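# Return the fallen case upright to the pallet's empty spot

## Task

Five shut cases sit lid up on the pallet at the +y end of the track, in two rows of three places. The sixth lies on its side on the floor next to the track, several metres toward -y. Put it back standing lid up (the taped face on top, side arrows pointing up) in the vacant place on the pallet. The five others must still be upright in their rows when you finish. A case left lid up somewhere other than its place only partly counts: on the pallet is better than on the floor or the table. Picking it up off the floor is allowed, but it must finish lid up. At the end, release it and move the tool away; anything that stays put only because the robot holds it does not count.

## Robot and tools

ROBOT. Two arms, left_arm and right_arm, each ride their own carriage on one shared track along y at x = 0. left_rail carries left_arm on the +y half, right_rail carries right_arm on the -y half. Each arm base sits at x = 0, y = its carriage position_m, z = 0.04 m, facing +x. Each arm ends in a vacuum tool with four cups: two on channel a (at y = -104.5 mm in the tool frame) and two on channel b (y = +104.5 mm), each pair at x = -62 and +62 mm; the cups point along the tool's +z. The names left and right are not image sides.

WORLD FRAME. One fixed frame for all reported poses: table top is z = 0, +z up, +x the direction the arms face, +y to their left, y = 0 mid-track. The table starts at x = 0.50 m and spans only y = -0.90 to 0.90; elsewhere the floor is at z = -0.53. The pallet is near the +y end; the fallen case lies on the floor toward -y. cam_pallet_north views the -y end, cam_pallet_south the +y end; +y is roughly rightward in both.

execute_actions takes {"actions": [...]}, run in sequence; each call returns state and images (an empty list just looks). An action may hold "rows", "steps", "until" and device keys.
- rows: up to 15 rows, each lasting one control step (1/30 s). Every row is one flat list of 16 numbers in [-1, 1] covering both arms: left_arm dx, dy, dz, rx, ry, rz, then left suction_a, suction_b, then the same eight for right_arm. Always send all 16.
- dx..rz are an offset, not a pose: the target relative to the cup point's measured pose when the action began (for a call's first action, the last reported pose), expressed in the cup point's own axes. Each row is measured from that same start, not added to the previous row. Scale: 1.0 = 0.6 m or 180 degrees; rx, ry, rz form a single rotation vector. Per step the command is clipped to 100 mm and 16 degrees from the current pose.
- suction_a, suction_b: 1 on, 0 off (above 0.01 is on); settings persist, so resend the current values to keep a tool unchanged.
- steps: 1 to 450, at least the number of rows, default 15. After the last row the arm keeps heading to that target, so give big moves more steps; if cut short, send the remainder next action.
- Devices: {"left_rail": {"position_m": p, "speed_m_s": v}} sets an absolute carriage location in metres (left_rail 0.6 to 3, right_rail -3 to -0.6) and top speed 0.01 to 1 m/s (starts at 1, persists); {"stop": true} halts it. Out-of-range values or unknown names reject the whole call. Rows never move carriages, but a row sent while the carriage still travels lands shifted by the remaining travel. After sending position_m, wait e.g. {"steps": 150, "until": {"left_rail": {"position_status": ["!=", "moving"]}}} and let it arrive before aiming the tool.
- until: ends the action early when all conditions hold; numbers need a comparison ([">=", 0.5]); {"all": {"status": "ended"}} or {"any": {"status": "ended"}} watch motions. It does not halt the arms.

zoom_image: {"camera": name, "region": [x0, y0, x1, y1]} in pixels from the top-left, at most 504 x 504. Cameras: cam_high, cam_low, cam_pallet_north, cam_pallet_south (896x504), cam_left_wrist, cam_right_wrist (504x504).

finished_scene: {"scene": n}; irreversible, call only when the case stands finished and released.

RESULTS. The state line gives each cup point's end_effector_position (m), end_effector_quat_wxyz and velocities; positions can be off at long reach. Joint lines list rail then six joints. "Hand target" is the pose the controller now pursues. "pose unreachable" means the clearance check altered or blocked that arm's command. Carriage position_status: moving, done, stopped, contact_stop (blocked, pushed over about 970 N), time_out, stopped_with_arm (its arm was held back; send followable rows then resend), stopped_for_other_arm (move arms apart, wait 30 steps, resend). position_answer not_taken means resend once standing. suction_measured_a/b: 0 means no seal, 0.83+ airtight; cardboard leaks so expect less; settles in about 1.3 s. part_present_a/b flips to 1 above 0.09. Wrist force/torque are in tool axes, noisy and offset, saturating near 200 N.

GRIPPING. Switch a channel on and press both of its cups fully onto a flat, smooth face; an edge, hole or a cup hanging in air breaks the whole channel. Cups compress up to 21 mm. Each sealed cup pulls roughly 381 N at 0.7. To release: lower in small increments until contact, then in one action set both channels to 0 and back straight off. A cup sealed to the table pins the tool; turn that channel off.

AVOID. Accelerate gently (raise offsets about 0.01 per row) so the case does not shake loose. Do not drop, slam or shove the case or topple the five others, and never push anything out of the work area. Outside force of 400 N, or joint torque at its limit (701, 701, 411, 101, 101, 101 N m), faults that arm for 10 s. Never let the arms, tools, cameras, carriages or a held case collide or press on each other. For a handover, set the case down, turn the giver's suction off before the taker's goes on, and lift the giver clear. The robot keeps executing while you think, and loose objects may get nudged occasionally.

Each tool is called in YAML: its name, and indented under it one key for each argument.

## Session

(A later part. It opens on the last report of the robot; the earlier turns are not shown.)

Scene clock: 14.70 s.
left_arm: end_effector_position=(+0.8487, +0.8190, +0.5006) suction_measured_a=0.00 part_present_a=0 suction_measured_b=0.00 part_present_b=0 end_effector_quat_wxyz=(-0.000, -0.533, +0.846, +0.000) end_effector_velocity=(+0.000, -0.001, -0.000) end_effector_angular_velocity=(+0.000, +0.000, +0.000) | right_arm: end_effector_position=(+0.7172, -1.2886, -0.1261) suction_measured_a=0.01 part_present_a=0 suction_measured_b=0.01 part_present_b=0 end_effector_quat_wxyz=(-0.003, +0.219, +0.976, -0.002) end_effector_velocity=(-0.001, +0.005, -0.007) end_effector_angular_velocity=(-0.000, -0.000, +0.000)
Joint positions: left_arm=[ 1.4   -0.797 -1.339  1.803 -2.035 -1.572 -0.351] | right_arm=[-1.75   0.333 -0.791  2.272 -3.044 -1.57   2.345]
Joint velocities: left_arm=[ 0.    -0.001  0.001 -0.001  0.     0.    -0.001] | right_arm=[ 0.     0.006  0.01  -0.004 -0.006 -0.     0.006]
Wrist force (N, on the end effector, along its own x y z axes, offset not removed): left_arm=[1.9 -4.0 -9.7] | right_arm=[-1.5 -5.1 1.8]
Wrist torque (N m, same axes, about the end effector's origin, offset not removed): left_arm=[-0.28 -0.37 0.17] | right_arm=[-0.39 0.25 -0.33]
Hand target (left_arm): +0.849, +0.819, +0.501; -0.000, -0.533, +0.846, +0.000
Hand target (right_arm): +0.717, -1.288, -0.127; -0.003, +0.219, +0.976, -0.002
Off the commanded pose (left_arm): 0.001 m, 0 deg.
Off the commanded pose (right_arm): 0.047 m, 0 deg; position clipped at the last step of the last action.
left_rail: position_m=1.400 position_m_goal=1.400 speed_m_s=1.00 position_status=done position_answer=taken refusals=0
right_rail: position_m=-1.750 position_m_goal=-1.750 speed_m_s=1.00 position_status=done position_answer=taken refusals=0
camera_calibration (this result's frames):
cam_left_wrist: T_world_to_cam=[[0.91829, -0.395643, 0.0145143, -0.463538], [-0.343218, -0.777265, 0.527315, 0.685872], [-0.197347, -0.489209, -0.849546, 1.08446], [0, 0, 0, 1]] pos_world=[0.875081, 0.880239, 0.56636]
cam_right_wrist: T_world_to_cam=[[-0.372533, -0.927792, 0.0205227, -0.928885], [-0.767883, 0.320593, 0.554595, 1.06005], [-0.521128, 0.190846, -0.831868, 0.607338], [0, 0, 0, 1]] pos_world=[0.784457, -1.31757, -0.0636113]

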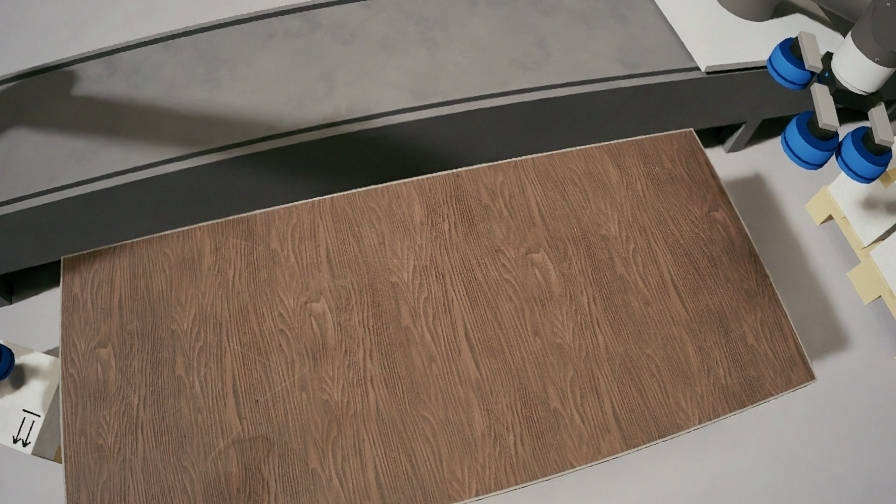

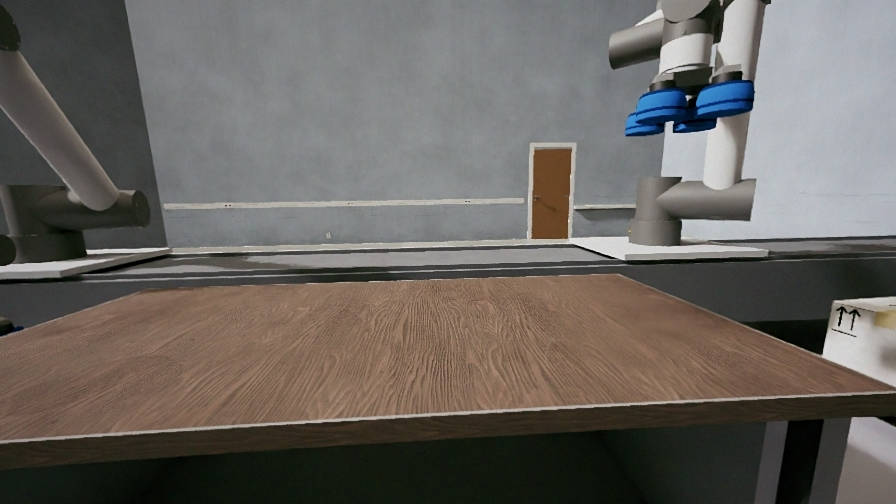

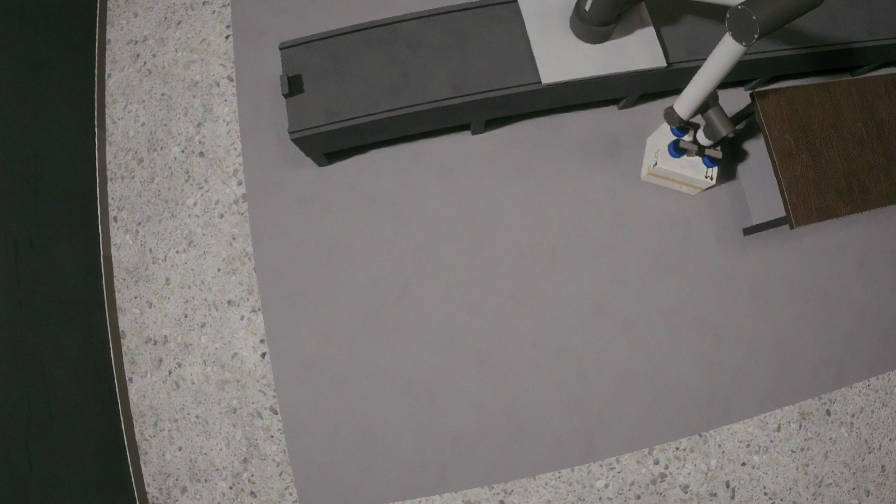

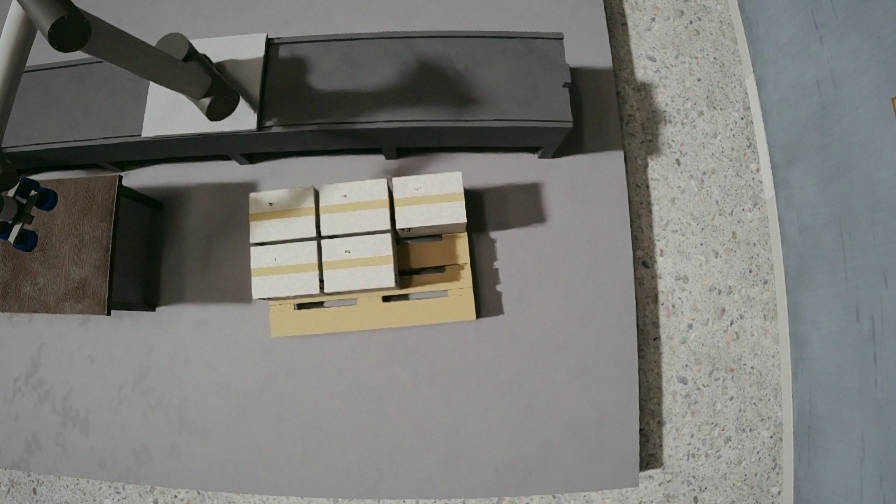

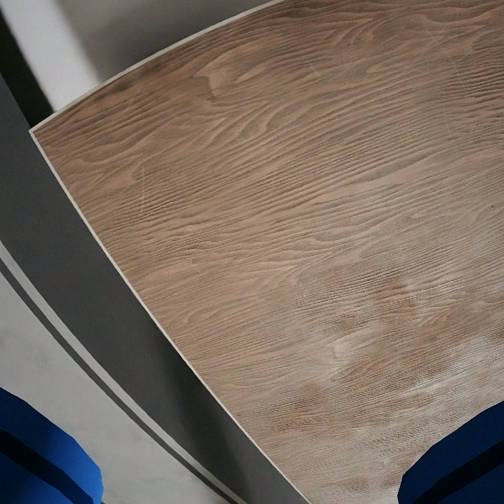

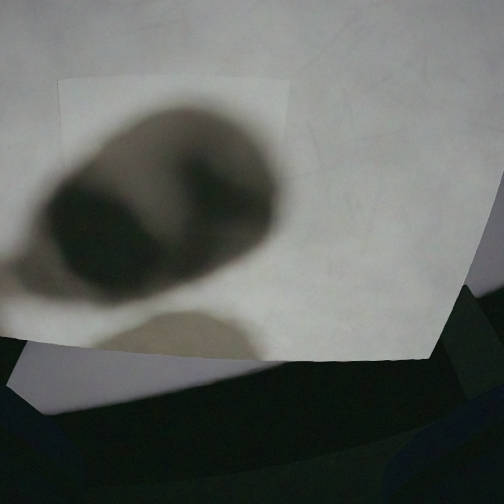

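execute_actions:
  actions:
    - {"rows":[ [0,0,0,0,0,0,0,0, 0.0004,0.0031,0.0044,0,0,0.0002,0,0], [0,0,0,0,0,0,0,0, 0.0014,0.0112,0.0166,0,0,0.0006,0,0], [0,0,0,0,0,0,0,0, 0.0028,0.0224,0.0351,0,0,0.0012,0,0], [0,0,0,0,0,0,0,0, 0.0042,0.0344,0.0582,0,0,0.0018,0,0], [0,0,0,0,0,0,0,0, 0.0056,0.0456,0.0845,0,0,0.0024,0,0], [0,0,0,0,0,0,0,0, 0.0066,0.0537,0.1124,0,0,0.0028,0,0], [0,0,0,0,0,0,0,0, 0.007,0.0568,0.1403,0,0,0.003,0,0], [0,0,0,0,0,0,0,0, 0.007,0.0568,0.1666,0,0,0.003,0,0], [0,0,0,0,0,0,0,0, 0.007,0.0568,0.1897,0,0,0.003,0,0], [0,0,0,0,0,0,0,0, 0.007,0.0568,0.2082,0,0,0.003,1,1], [0,0,0,0,0,0,0,0, 0.007,0.0568,0.2203,0,0,0.003,1,1], [0,0,0,0,0,0,0,0, 0.007,0.0568,0.2248,0,0,0.003,1,1] ],"steps":13}

Scene clock: 17.10 s.
left_arm: end_effector_position=(+0.8487, +0.8189, +0.5007) suction_measured_a=0.00 part_present_a=0 suction_measured_b=0.00 part_present_b=0 end_effector_quat_wxyz=(-0.000, -0.533, +0.846, +0.000) end_effector_velocity=(+0.000, +0.000, +0.000) end_effector_angular_velocity=(-0.000, -0.000, +0.000) | right_arm: end_effector_position=(+0.7234, -1.2617, -0.2208) suction_measured_a=0.01 part_present_a=0 suction_measured_b=0.01 part_present_b=0 end_effector_quat_wxyz=(-0.004, +0.223, +0.975, -0.002) end_effector_velocity=(+0.002, +0.029, -0.293) end_effector_angular_velocity=(-0.005, +0.014, -0.010)
Joint positions: left_arm=[ 1.4   -0.797 -1.339  1.803 -2.034 -1.572 -0.351] | right_arm=[-1.75   0.361 -0.649  2.212 -3.125 -1.57   2.381]
Joint velocities: left_arm=[ 0.  0. -0.  0. -0. -0.  0.] | right_arm=[ 0.     0.031  0.421 -0.152 -0.254  0.001  0.041]
Wrist force (N, on the end effector, along its own x y z axes, offset not removed): left_arm=[-0.5 -9.6 -11.4] | right_arm=[-1.5 -5.1 6.9]
Wrist torque (N m, same axes, about the end effector's origin, offset not removed): left_arm=[-1.19 -0.04 0.06] | right_arm=[-0.47 0.31 -0.44]
Hand target (left_arm): +0.849, +0.819, +0.501; -0.000, -0.533, +0.846, +0.000
Hand target (right_arm): +0.725, -1.257, -0.259; -0.004, +0.223, +0.975, -0.002
Off the commanded pose (left_arm): 0.000 m, 0 deg.
Off the commanded pose (right_arm): 0.041 m, 0 deg.
left_rail: position_m=1.400 position_m_goal=1.400 speed_m_s=1.00 position_status=done position_answer=taken refusals=0
right_rail: position_m=-1.750 position_m_goal=-1.750 speed_m_s=1.00 position_status=done position_answer=taken refusals=0
camera_calibration (this result's frames):
cam_left_wrist: T_world_to_cam=[[0.918268, -0.395693, 0.0145325, -0.463563], [-0.34327, -0.777245, 0.527311, 0.685795], [-0.197358, -0.489201, -0.849548, 1.08444], [0, 0, 0, 1]] pos_world=[0.875111, 0.880112, 0.566396]
cam_right_wrist: T_world_to_cam=[[-0.379973, -0.924755, 0.0211966, -0.890285], [-0.764888, 0.327007, 0.554989, 1.11463], [-0.52016, 0.194668, -0.831588, 0.530855], [0, 0, 0, 1]] pos_world=[0.790409, -1.29113, -0.158281]

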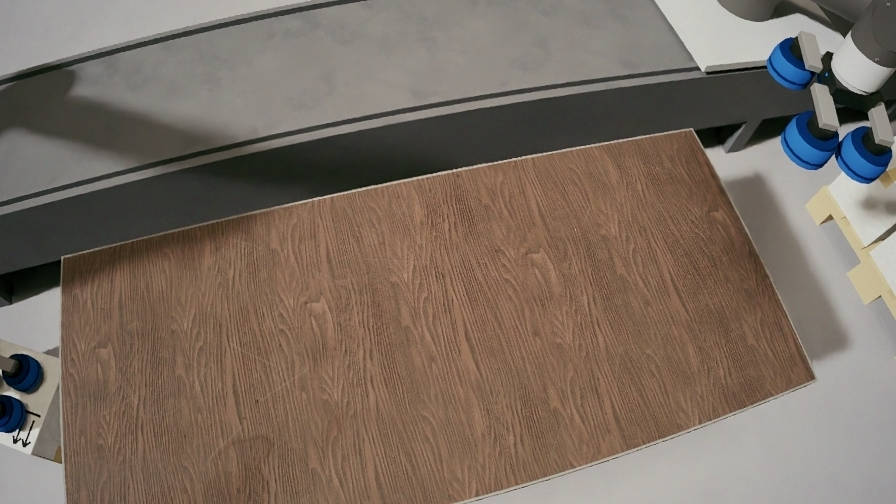

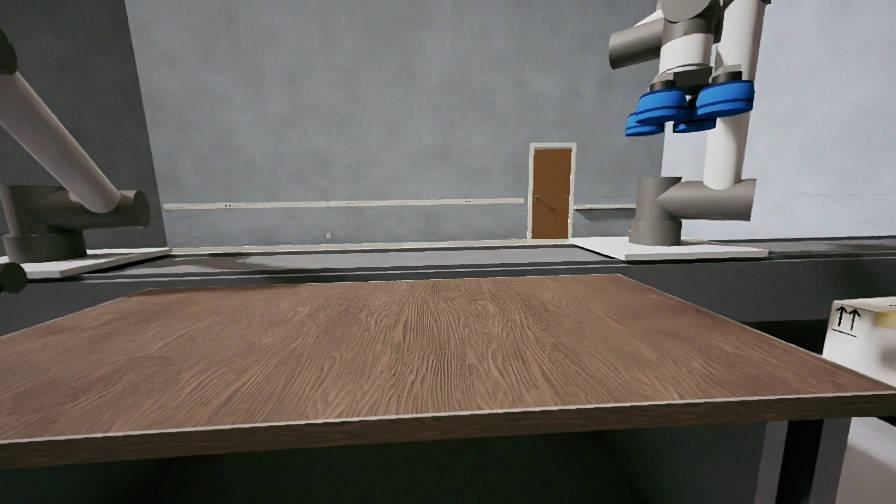

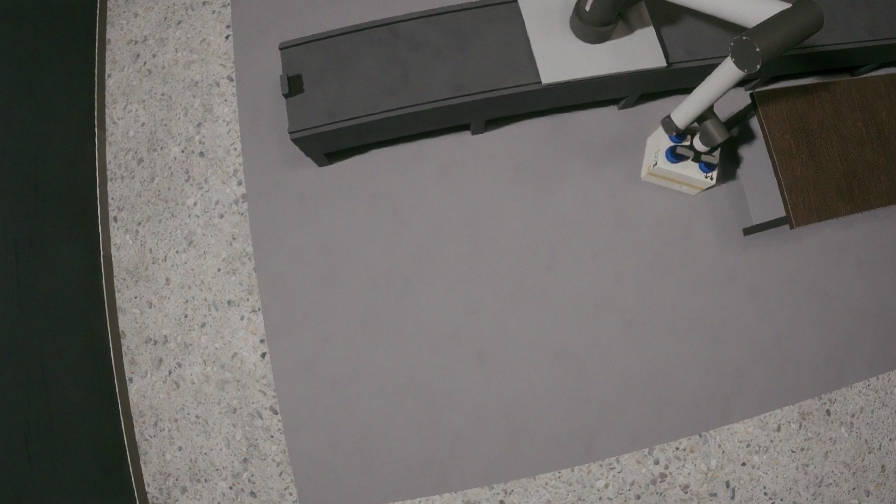

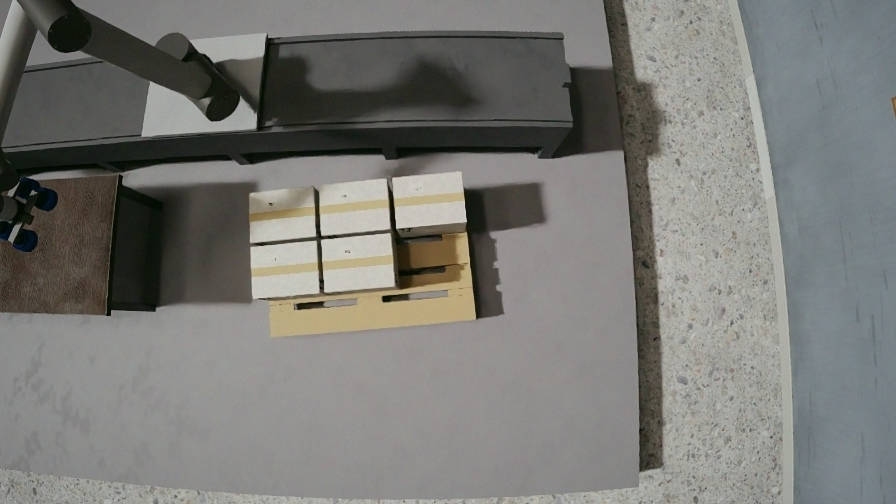

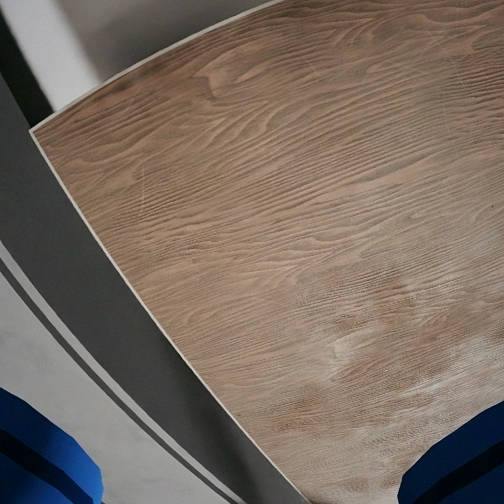

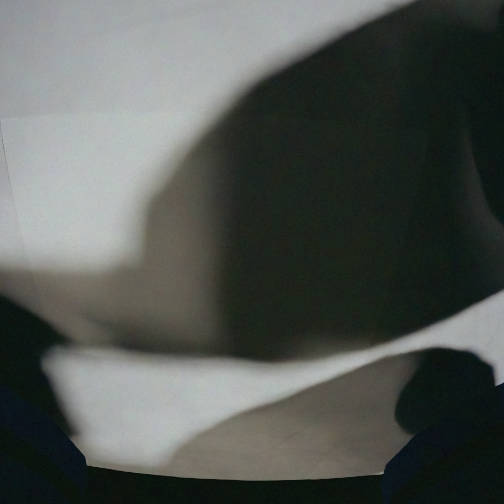

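execute_actions:
  actions: []

Scene clock: 18.93 s.
left_arm: end_effector_position=(+0.8487, +0.8190, +0.5006) suction_measured_a=0.00 part_present_a=0 suction_measured_b=0.00 part_present_b=0 end_effector_quat_wxyz=(-0.000, -0.533, +0.846, +0.000) end_effector_velocity=(+0.000, +0.000, +0.000) end_effector_angular_velocity=(-0.000, -0.000, +0.000) | right_arm: end_effector_position=(+0.7245, -1.2575, -0.2587) suction_measured_a=0.96 part_present_a=1 suction_measured_b=0.96 part_present_b=1 end_effector_quat_wxyz=(-0.004, +0.223, +0.975, -0.002) end_effector_velocity=(-0.000, -0.000, -0.000) end_effector_angular_velocity=(-0.000, +0.000, +0.000)
Joint positions: left_arm=[ 1.4   -0.797 -1.339  1.803 -2.035 -1.572 -0.351] | right_arm=[-1.75   0.365 -0.595  2.191 -3.158 -1.57   2.386]
Joint velocities: left_arm=[ 0.  0. -0.  0. -0.  0.  0.] | right_arm=[ 0.  0.  0.  0. -0.  0.  0.]
Wrist force (N, on the end effector, along its own x y z axes, offset not removed): left_arm=[1.0 -6.4 -7.0] | right_arm=[-1.4 -5.1 -48.4]
Wrist torque (N m, same axes, about the end effector's origin, offset not removed): left_arm=[-0.71 -0.48 0.01] | right_arm=[1.78 0.46 -0.30]
Hand target (left_arm): +0.849, +0.819, +0.501; -0.000, -0.533, +0.846, +0.000
Hand target (right_arm): +0.725, -1.257, -0.259; -0.004, +0.223, +0.975, -0.002
Off the commanded pose (left_arm): 0.000 m, 0 deg.
Off the commanded pose (right_arm): 0.004 m, 0 deg.
left_rail: position_m=1.400 position_m_goal=1.400 speed_m_s=1.00 position_status=done position_answer=taken refusals=0
right_rail: position_m=-1.750 position_m_goal=-1.750 speed_m_s=1.00 position_status=done position_answer=taken refusals=0
camera_calibration (this result's frames):
cam_left_wrist: T_world_to_cam=[[0.91829, -0.395643, 0.0145183, -0.463541], [-0.343222, -0.777269, 0.527306, 0.685886], [-0.19734, -0.489202, -0.849552, 1.08446], [0, 0, 0, 1]] pos_world=[0.875083, 0.880241, 0.566361]
cam_right_wrist: T_world_to_cam=[[-0.381156, -0.924265, 0.0213296, -0.883694], [-0.76435, 0.32802, 0.555132, 1.13614], [-0.520085, 0.195289, -0.831489, 0.499834], [0, 0, 0, 1]] pos_world=[0.791536, -1.28705, -0.19625]

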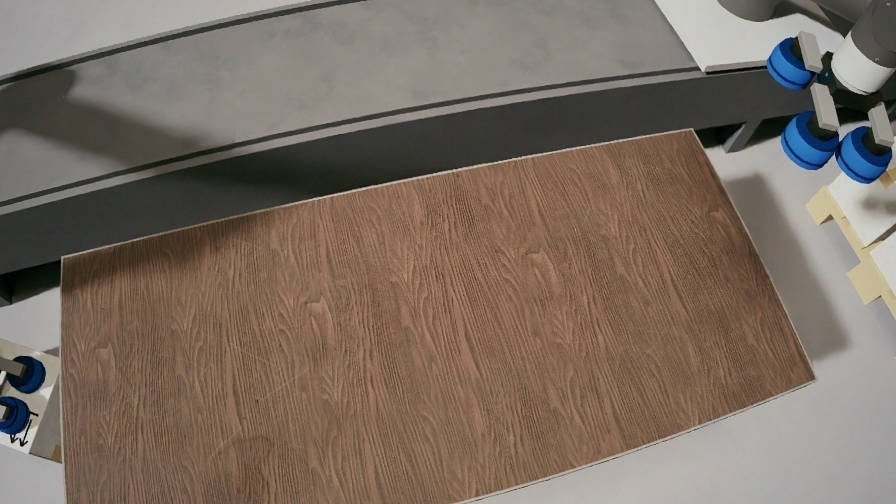

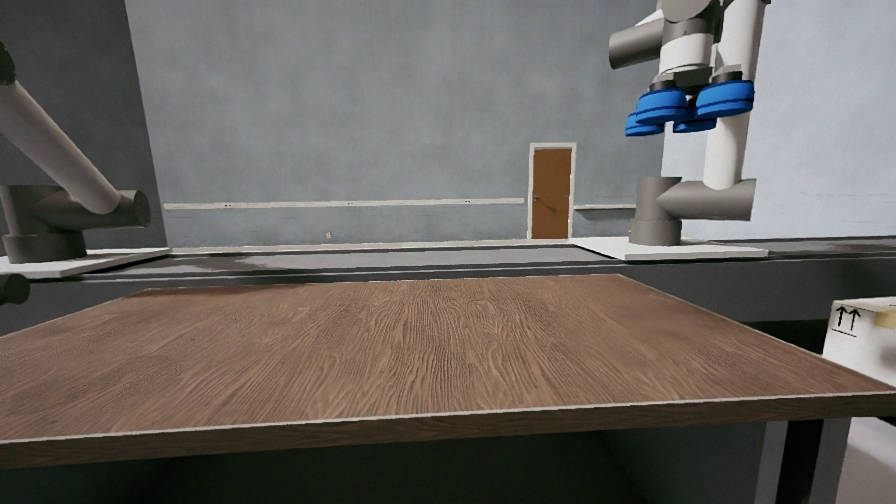

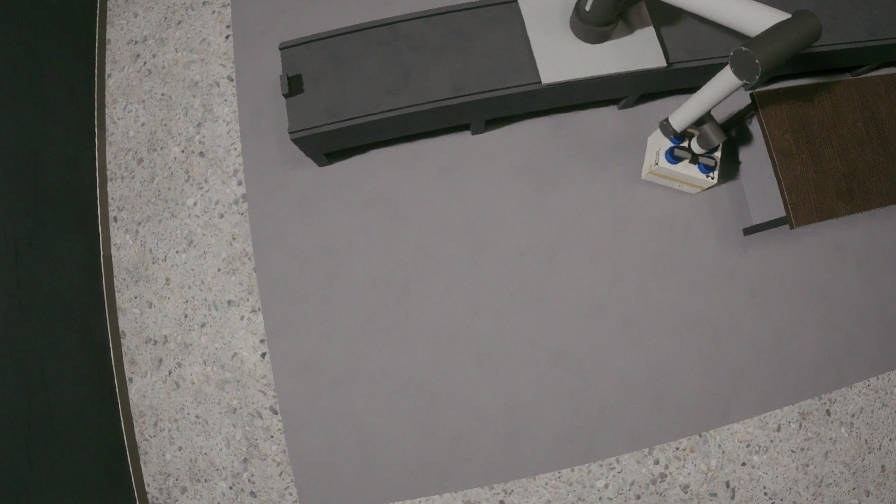

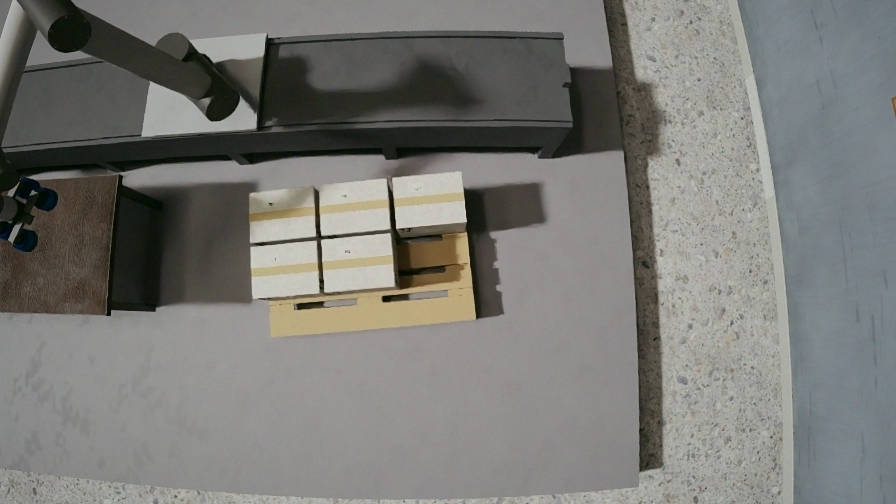

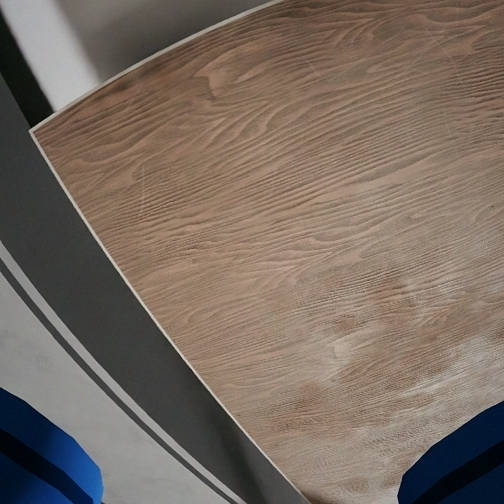

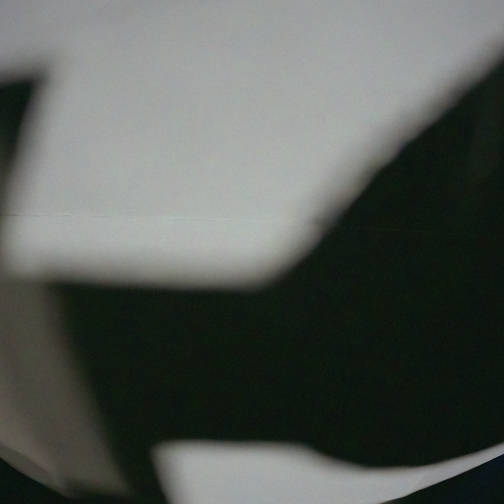

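execute_actions:
  actions:
    - {"right_rail":{"position_m":-2.3},"rows":[ [0.002,-0.0008,0.0002,0,0,0,0,0, 0,0,-0.0033,0,0,0,1,1], [0.007,-0.0029,0.0006,0,0,0,0,0, 0,0,-0.0117,0,0,0,1,1], [0.015,-0.0062,0.0012,0,0,0,0,0, 0,0,-0.025,0,0,0,1,1], [0.027,-0.0112,0.0021,0,0,0,0,0, 0,0,-0.045,0,0,0,1,1], [0.042,-0.0173,0.0033,0,0,0,0,0, 0,0,-0.07,0,0,0,1,1], [0.06,-0.0248,0.0047,0,0,0,0,0, 0.0016,0.0039,-0.0967,-0.0015,-0.0015,-0.0015,1,1], [0.082,-0.0339,0.0065,0,0,0,0,0, 0.0047,0.0118,-0.125,-0.0046,-0.0046,-0.0046,1,1], [0.107,-0.0442,0.0085,0,0,0,0,0, 0.0095,0.0236,-0.1533,-0.0092,-0.0092,-0.0092,1,1], [0.135,-0.0558,0.0107,0,0,0,0,0, 0.0158,0.0394,-0.1833,-0.0154,-0.0154,-0.0154,1,1], [0.165,-0.0681,0.013,0,0,0,0,0, 0.0236,0.059,-0.2133,-0.0231,-0.0231,-0.0231,1,1], [0.197,-0.0814,0.0156,0,0,0,0,0, 0.0331,0.0826,-0.2433,-0.0327,-0.0327,-0.0327,1,1], [0.23,-0.095,0.0182,0,0,0,0,0, 0.0441,0.1102,-0.2733,-0.0423,-0.0423,-0.0423,1,1], [0.265,-0.1094,0.0209,0,0,0,0,0, 0.0567,0.1417,-0.3033,-0.0539,-0.0539,-0.0539,1,1], [0.3,-0.1239,0.0237,0,0,0,0,0, 0.0693,0.1731,-0.3333,-0.0654,-0.0654,-0.0654,1,1], [1.0,-0.413,0.079,0,0,0,0,0, 0.315,0.787,-0.782,-0.3849,-0.3849,-0.3849,1,1] ],"steps":50}

Scene clock: 21.20 s.
left_arm: end_effector_position=(+0.8098, +0.1890, +0.4532) suction_measured_a=0.00 part_present_a=0 suction_measured_b=0.00 part_present_b=0 end_effector_quat_wxyz=(-0.000, -0.533, +0.846, -0.002) end_effector_velocity=(+0.029, -0.134, +0.001) end_effector_angular_velocity=(+0.015, +0.007, +0.003) | right_arm: end_effector_position=(+0.7558, -1.3258, +0.1962) suction_measured_a=0.96 part_present_a=1 suction_measured_b=0.96 part_present_b=1 end_effector_quat_wxyz=(+0.526, -0.285, +0.735, +0.320) end_effector_velocity=(+0.048, +0.161, +0.087) end_effector_angular_velocity=(+0.330, -1.001, +0.707)
Joint positions: left_arm=[ 1.4   -1.12  -0.84   1.085 -1.82  -1.571 -0.674] | right_arm=[-2.3    0.697 -0.665  1.938 -4.164 -1.357  1.693]
Joint velocities: left_arm=[ 0.    -0.022  0.169 -0.312  0.159  0.    -0.025] | right_arm=[ 0.    -0.079  0.31  -0.405 -0.761  0.665 -0.585]
Wrist force (N, on the end effector, along its own x y z axes, offset not removed): left_arm=[3.3 -7.8 -10.1] | right_arm=[-59.6 14.4 -3.6]
Wrist torque (N m, same axes, about the end effector's origin, offset not removed): left_arm=[-0.78 -0.56 0.03] | right_arm=[-1.25 -6.47 -2.22]
Hand target (left_arm): +0.814, +0.172, +0.453; -0.000, -0.533, +0.846, -0.000
Hand target (right_arm): +0.758, -1.307, +0.207; +0.574, -0.339, +0.661, +0.344
Off the commanded pose (left_arm): 0.019 m, 0 deg.
Off the commanded pose (right_arm): 0.031 m, 21 deg; orientation clipped at the last step of the last action.
left_rail: position_m=1.400 position_m_goal=1.400 speed_m_s=1.00 position_status=done position_answer=taken refusals=0
right_rail: position_m=-2.300 position_m_goal=-2.300 speed_m_s=1.00 position_status=done position_answer=taken refusals=0
camera_calibration (this result's frames):
cam_left_wrist: T_world_to_cam=[[0.918059, -0.396038, 0.017947, -0.677627], [-0.344811, -0.77533, 0.529121, 0.207981], [-0.195638, -0.491952, -0.848356, 0.726924], [0, 0, 0, 1]] pos_world=[0.836029, 0.2505, 0.518805]
cam_right_wrist: T_world_to_cam=[[0.761287, -0.638984, -0.110186, -1.40401], [-0.531283, -0.517274, -0.670944, -0.126382], [0.371726, 0.569322, -0.733275, 0.710234], [0, 0, 0, 1]] pos_world=[0.737699, -1.36687, 0.281298]

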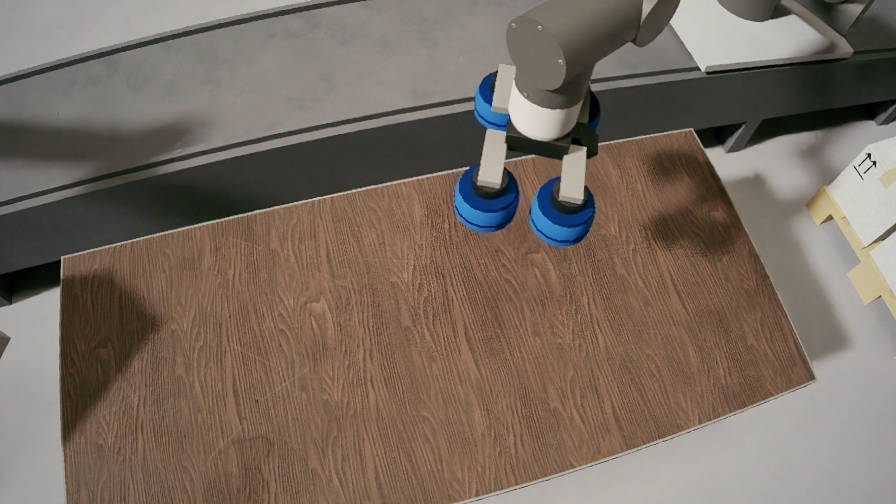

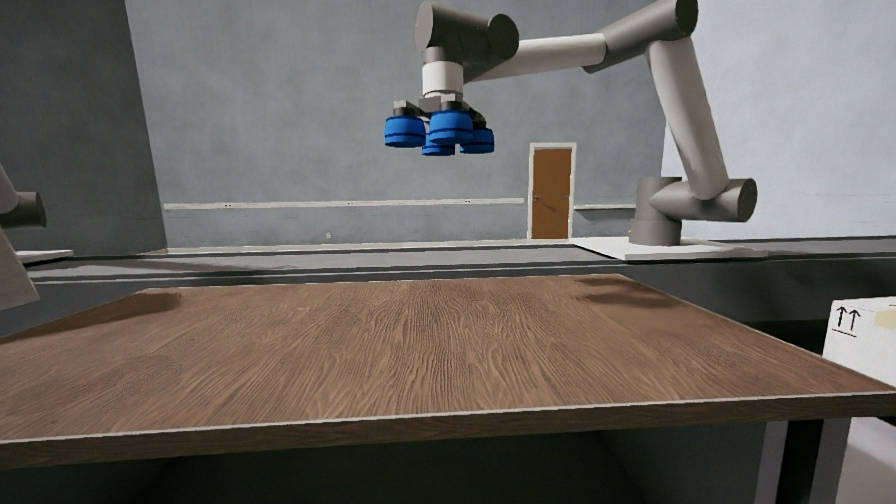

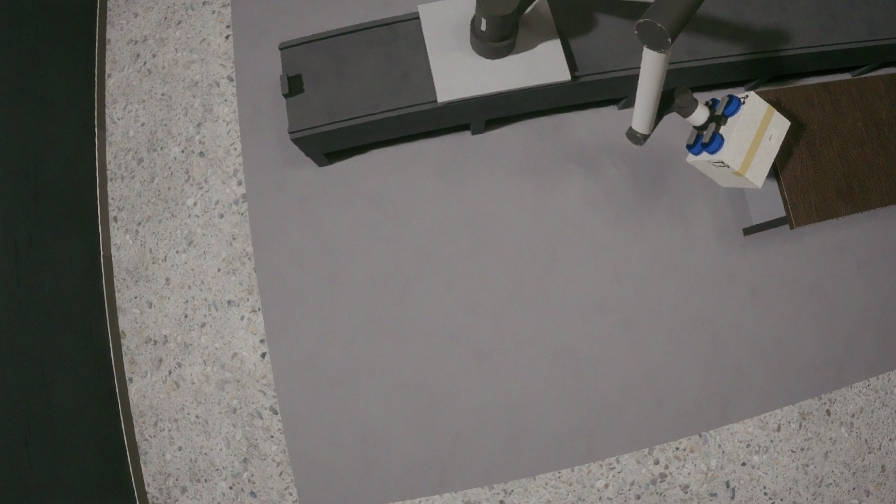

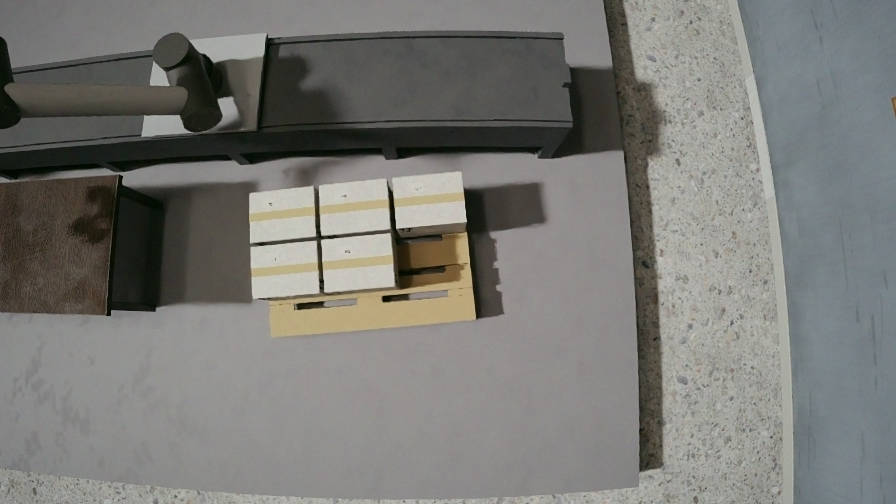

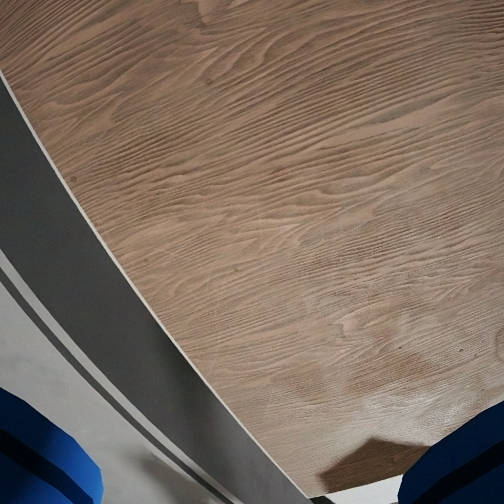

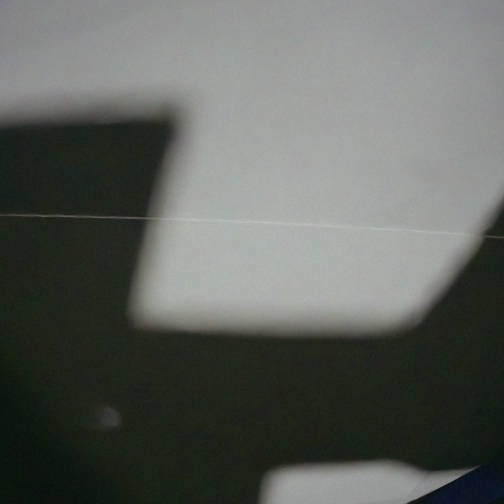

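execute_actions:
  actions: []

Scene clock: 21.80 s.
left_arm: end_effector_position=(+0.8136, +0.1722, +0.4534) suction_measured_a=0.00 part_present_a=0 suction_measured_b=0.00 part_present_b=0 end_effector_quat_wxyz=(-0.000, -0.533, +0.846, -0.000) end_effector_velocity=(+0.000, -0.001, -0.000) end_effector_angular_velocity=(+0.000, +0.000, -0.000) | right_arm: end_effector_position=(+0.7579, -1.3073, +0.2065) suction_measured_a=0.96 part_present_a=1 suction_measured_b=0.96 part_present_b=1 end_effector_quat_wxyz=(+0.574, -0.339, +0.662, +0.344) end_effector_velocity=(-0.000, +0.001, +0.001) end_effector_angular_velocity=(+0.004, -0.012, +0.007)
Joint positions: left_arm=[ 1.4   -1.122 -0.818  1.044 -1.798 -1.571 -0.677] | right_arm=[-2.3    0.681 -0.614  1.877 -4.294 -1.24   1.602]
Joint velocities: left_arm=[ 0.    -0.     0.002 -0.003  0.001 -0.    -0.   ] | right_arm=[ 0.    -0.001  0.003 -0.004 -0.009  0.008 -0.006]
Wrist force (N, on the end effector, along its own x y z axes, offset not removed): left_arm=[1.6 -2.5 -7.9] | right_arm=[-52.7 -0.5 -1.4]
Wrist torque (N m, same axes, about the end effector's origin, offset not removed): left_arm=[-0.17 -0.40 -0.30] | right_arm=[-0.69 -5.87 -2.68]
Hand target (left_arm): +0.814, +0.172, +0.453; -0.000, -0.533, +0.846, -0.000
Hand target (right_arm): +0.758, -1.307, +0.207; +0.574, -0.339, +0.661, +0.344
Off the commanded pose (left_arm): 0.001 m, 0 deg.
Off the commanded pose (right_arm): 0.010 m, 9 deg; orientation clipped at the last step of the last action.
left_rail: position_m=1.400 position_m_goal=1.400 speed_m_s=1.00 position_status=done position_answer=taken refusals=0
right_rail: position_m=-2.300 position_m_goal=-2.300 speed_m_s=1.00 position_status=done position_answer=taken refusals=0
camera_calibration (this result's frames):
cam_left_wrist: T_world_to_cam=[[0.918258, -0.395674, 0.0156264, -0.686958], [-0.343681, -0.776753, 0.527767, 0.196081], [-0.196686, -0.489997, -0.849245, 0.720458], [0, 0, 0, 1]] pos_world=[0.839898, 0.233518, 0.519095]
cam_right_wrist: T_world_to_cam=[[0.839581, -0.543196, -0.0064376, -1.34821], [-0.348614, -0.529665, -0.773255, -0.242279], [0.416619, 0.651455, -0.634063, 0.75941], [0, 0, 0, 1]] pos_world=[0.731083, -1.35539, 0.28549]

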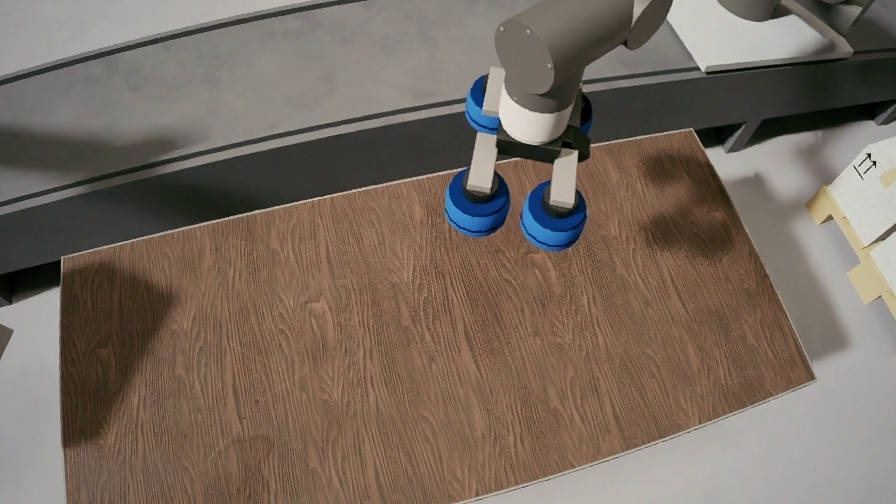

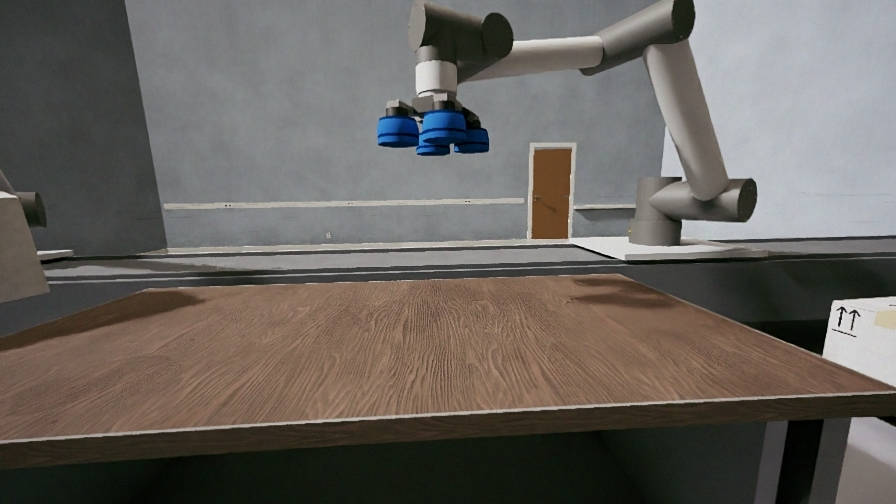

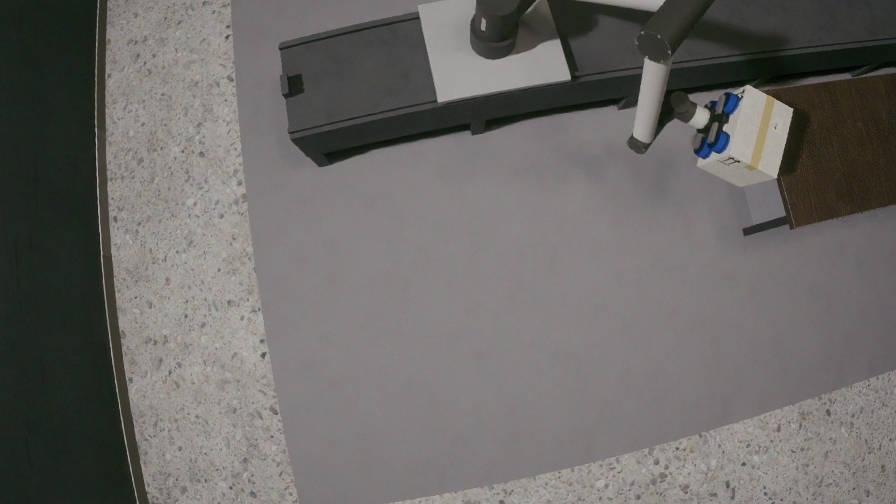

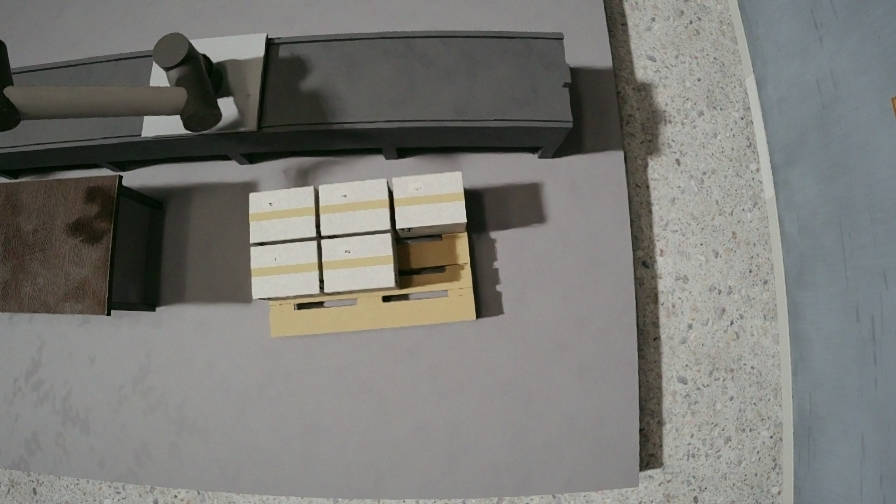

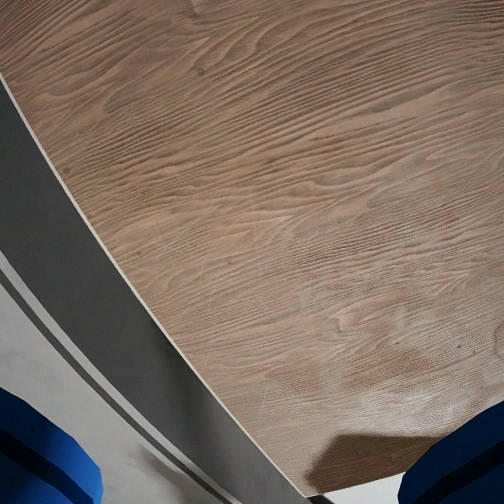

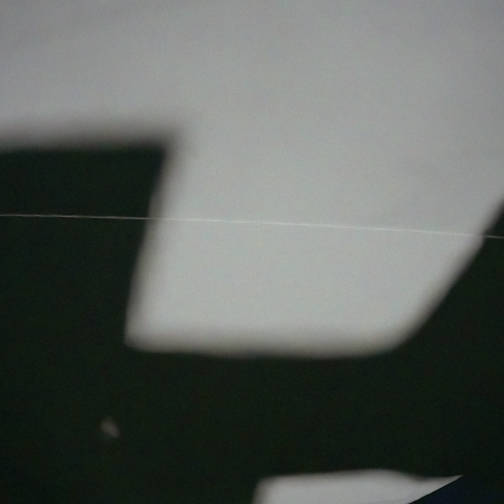

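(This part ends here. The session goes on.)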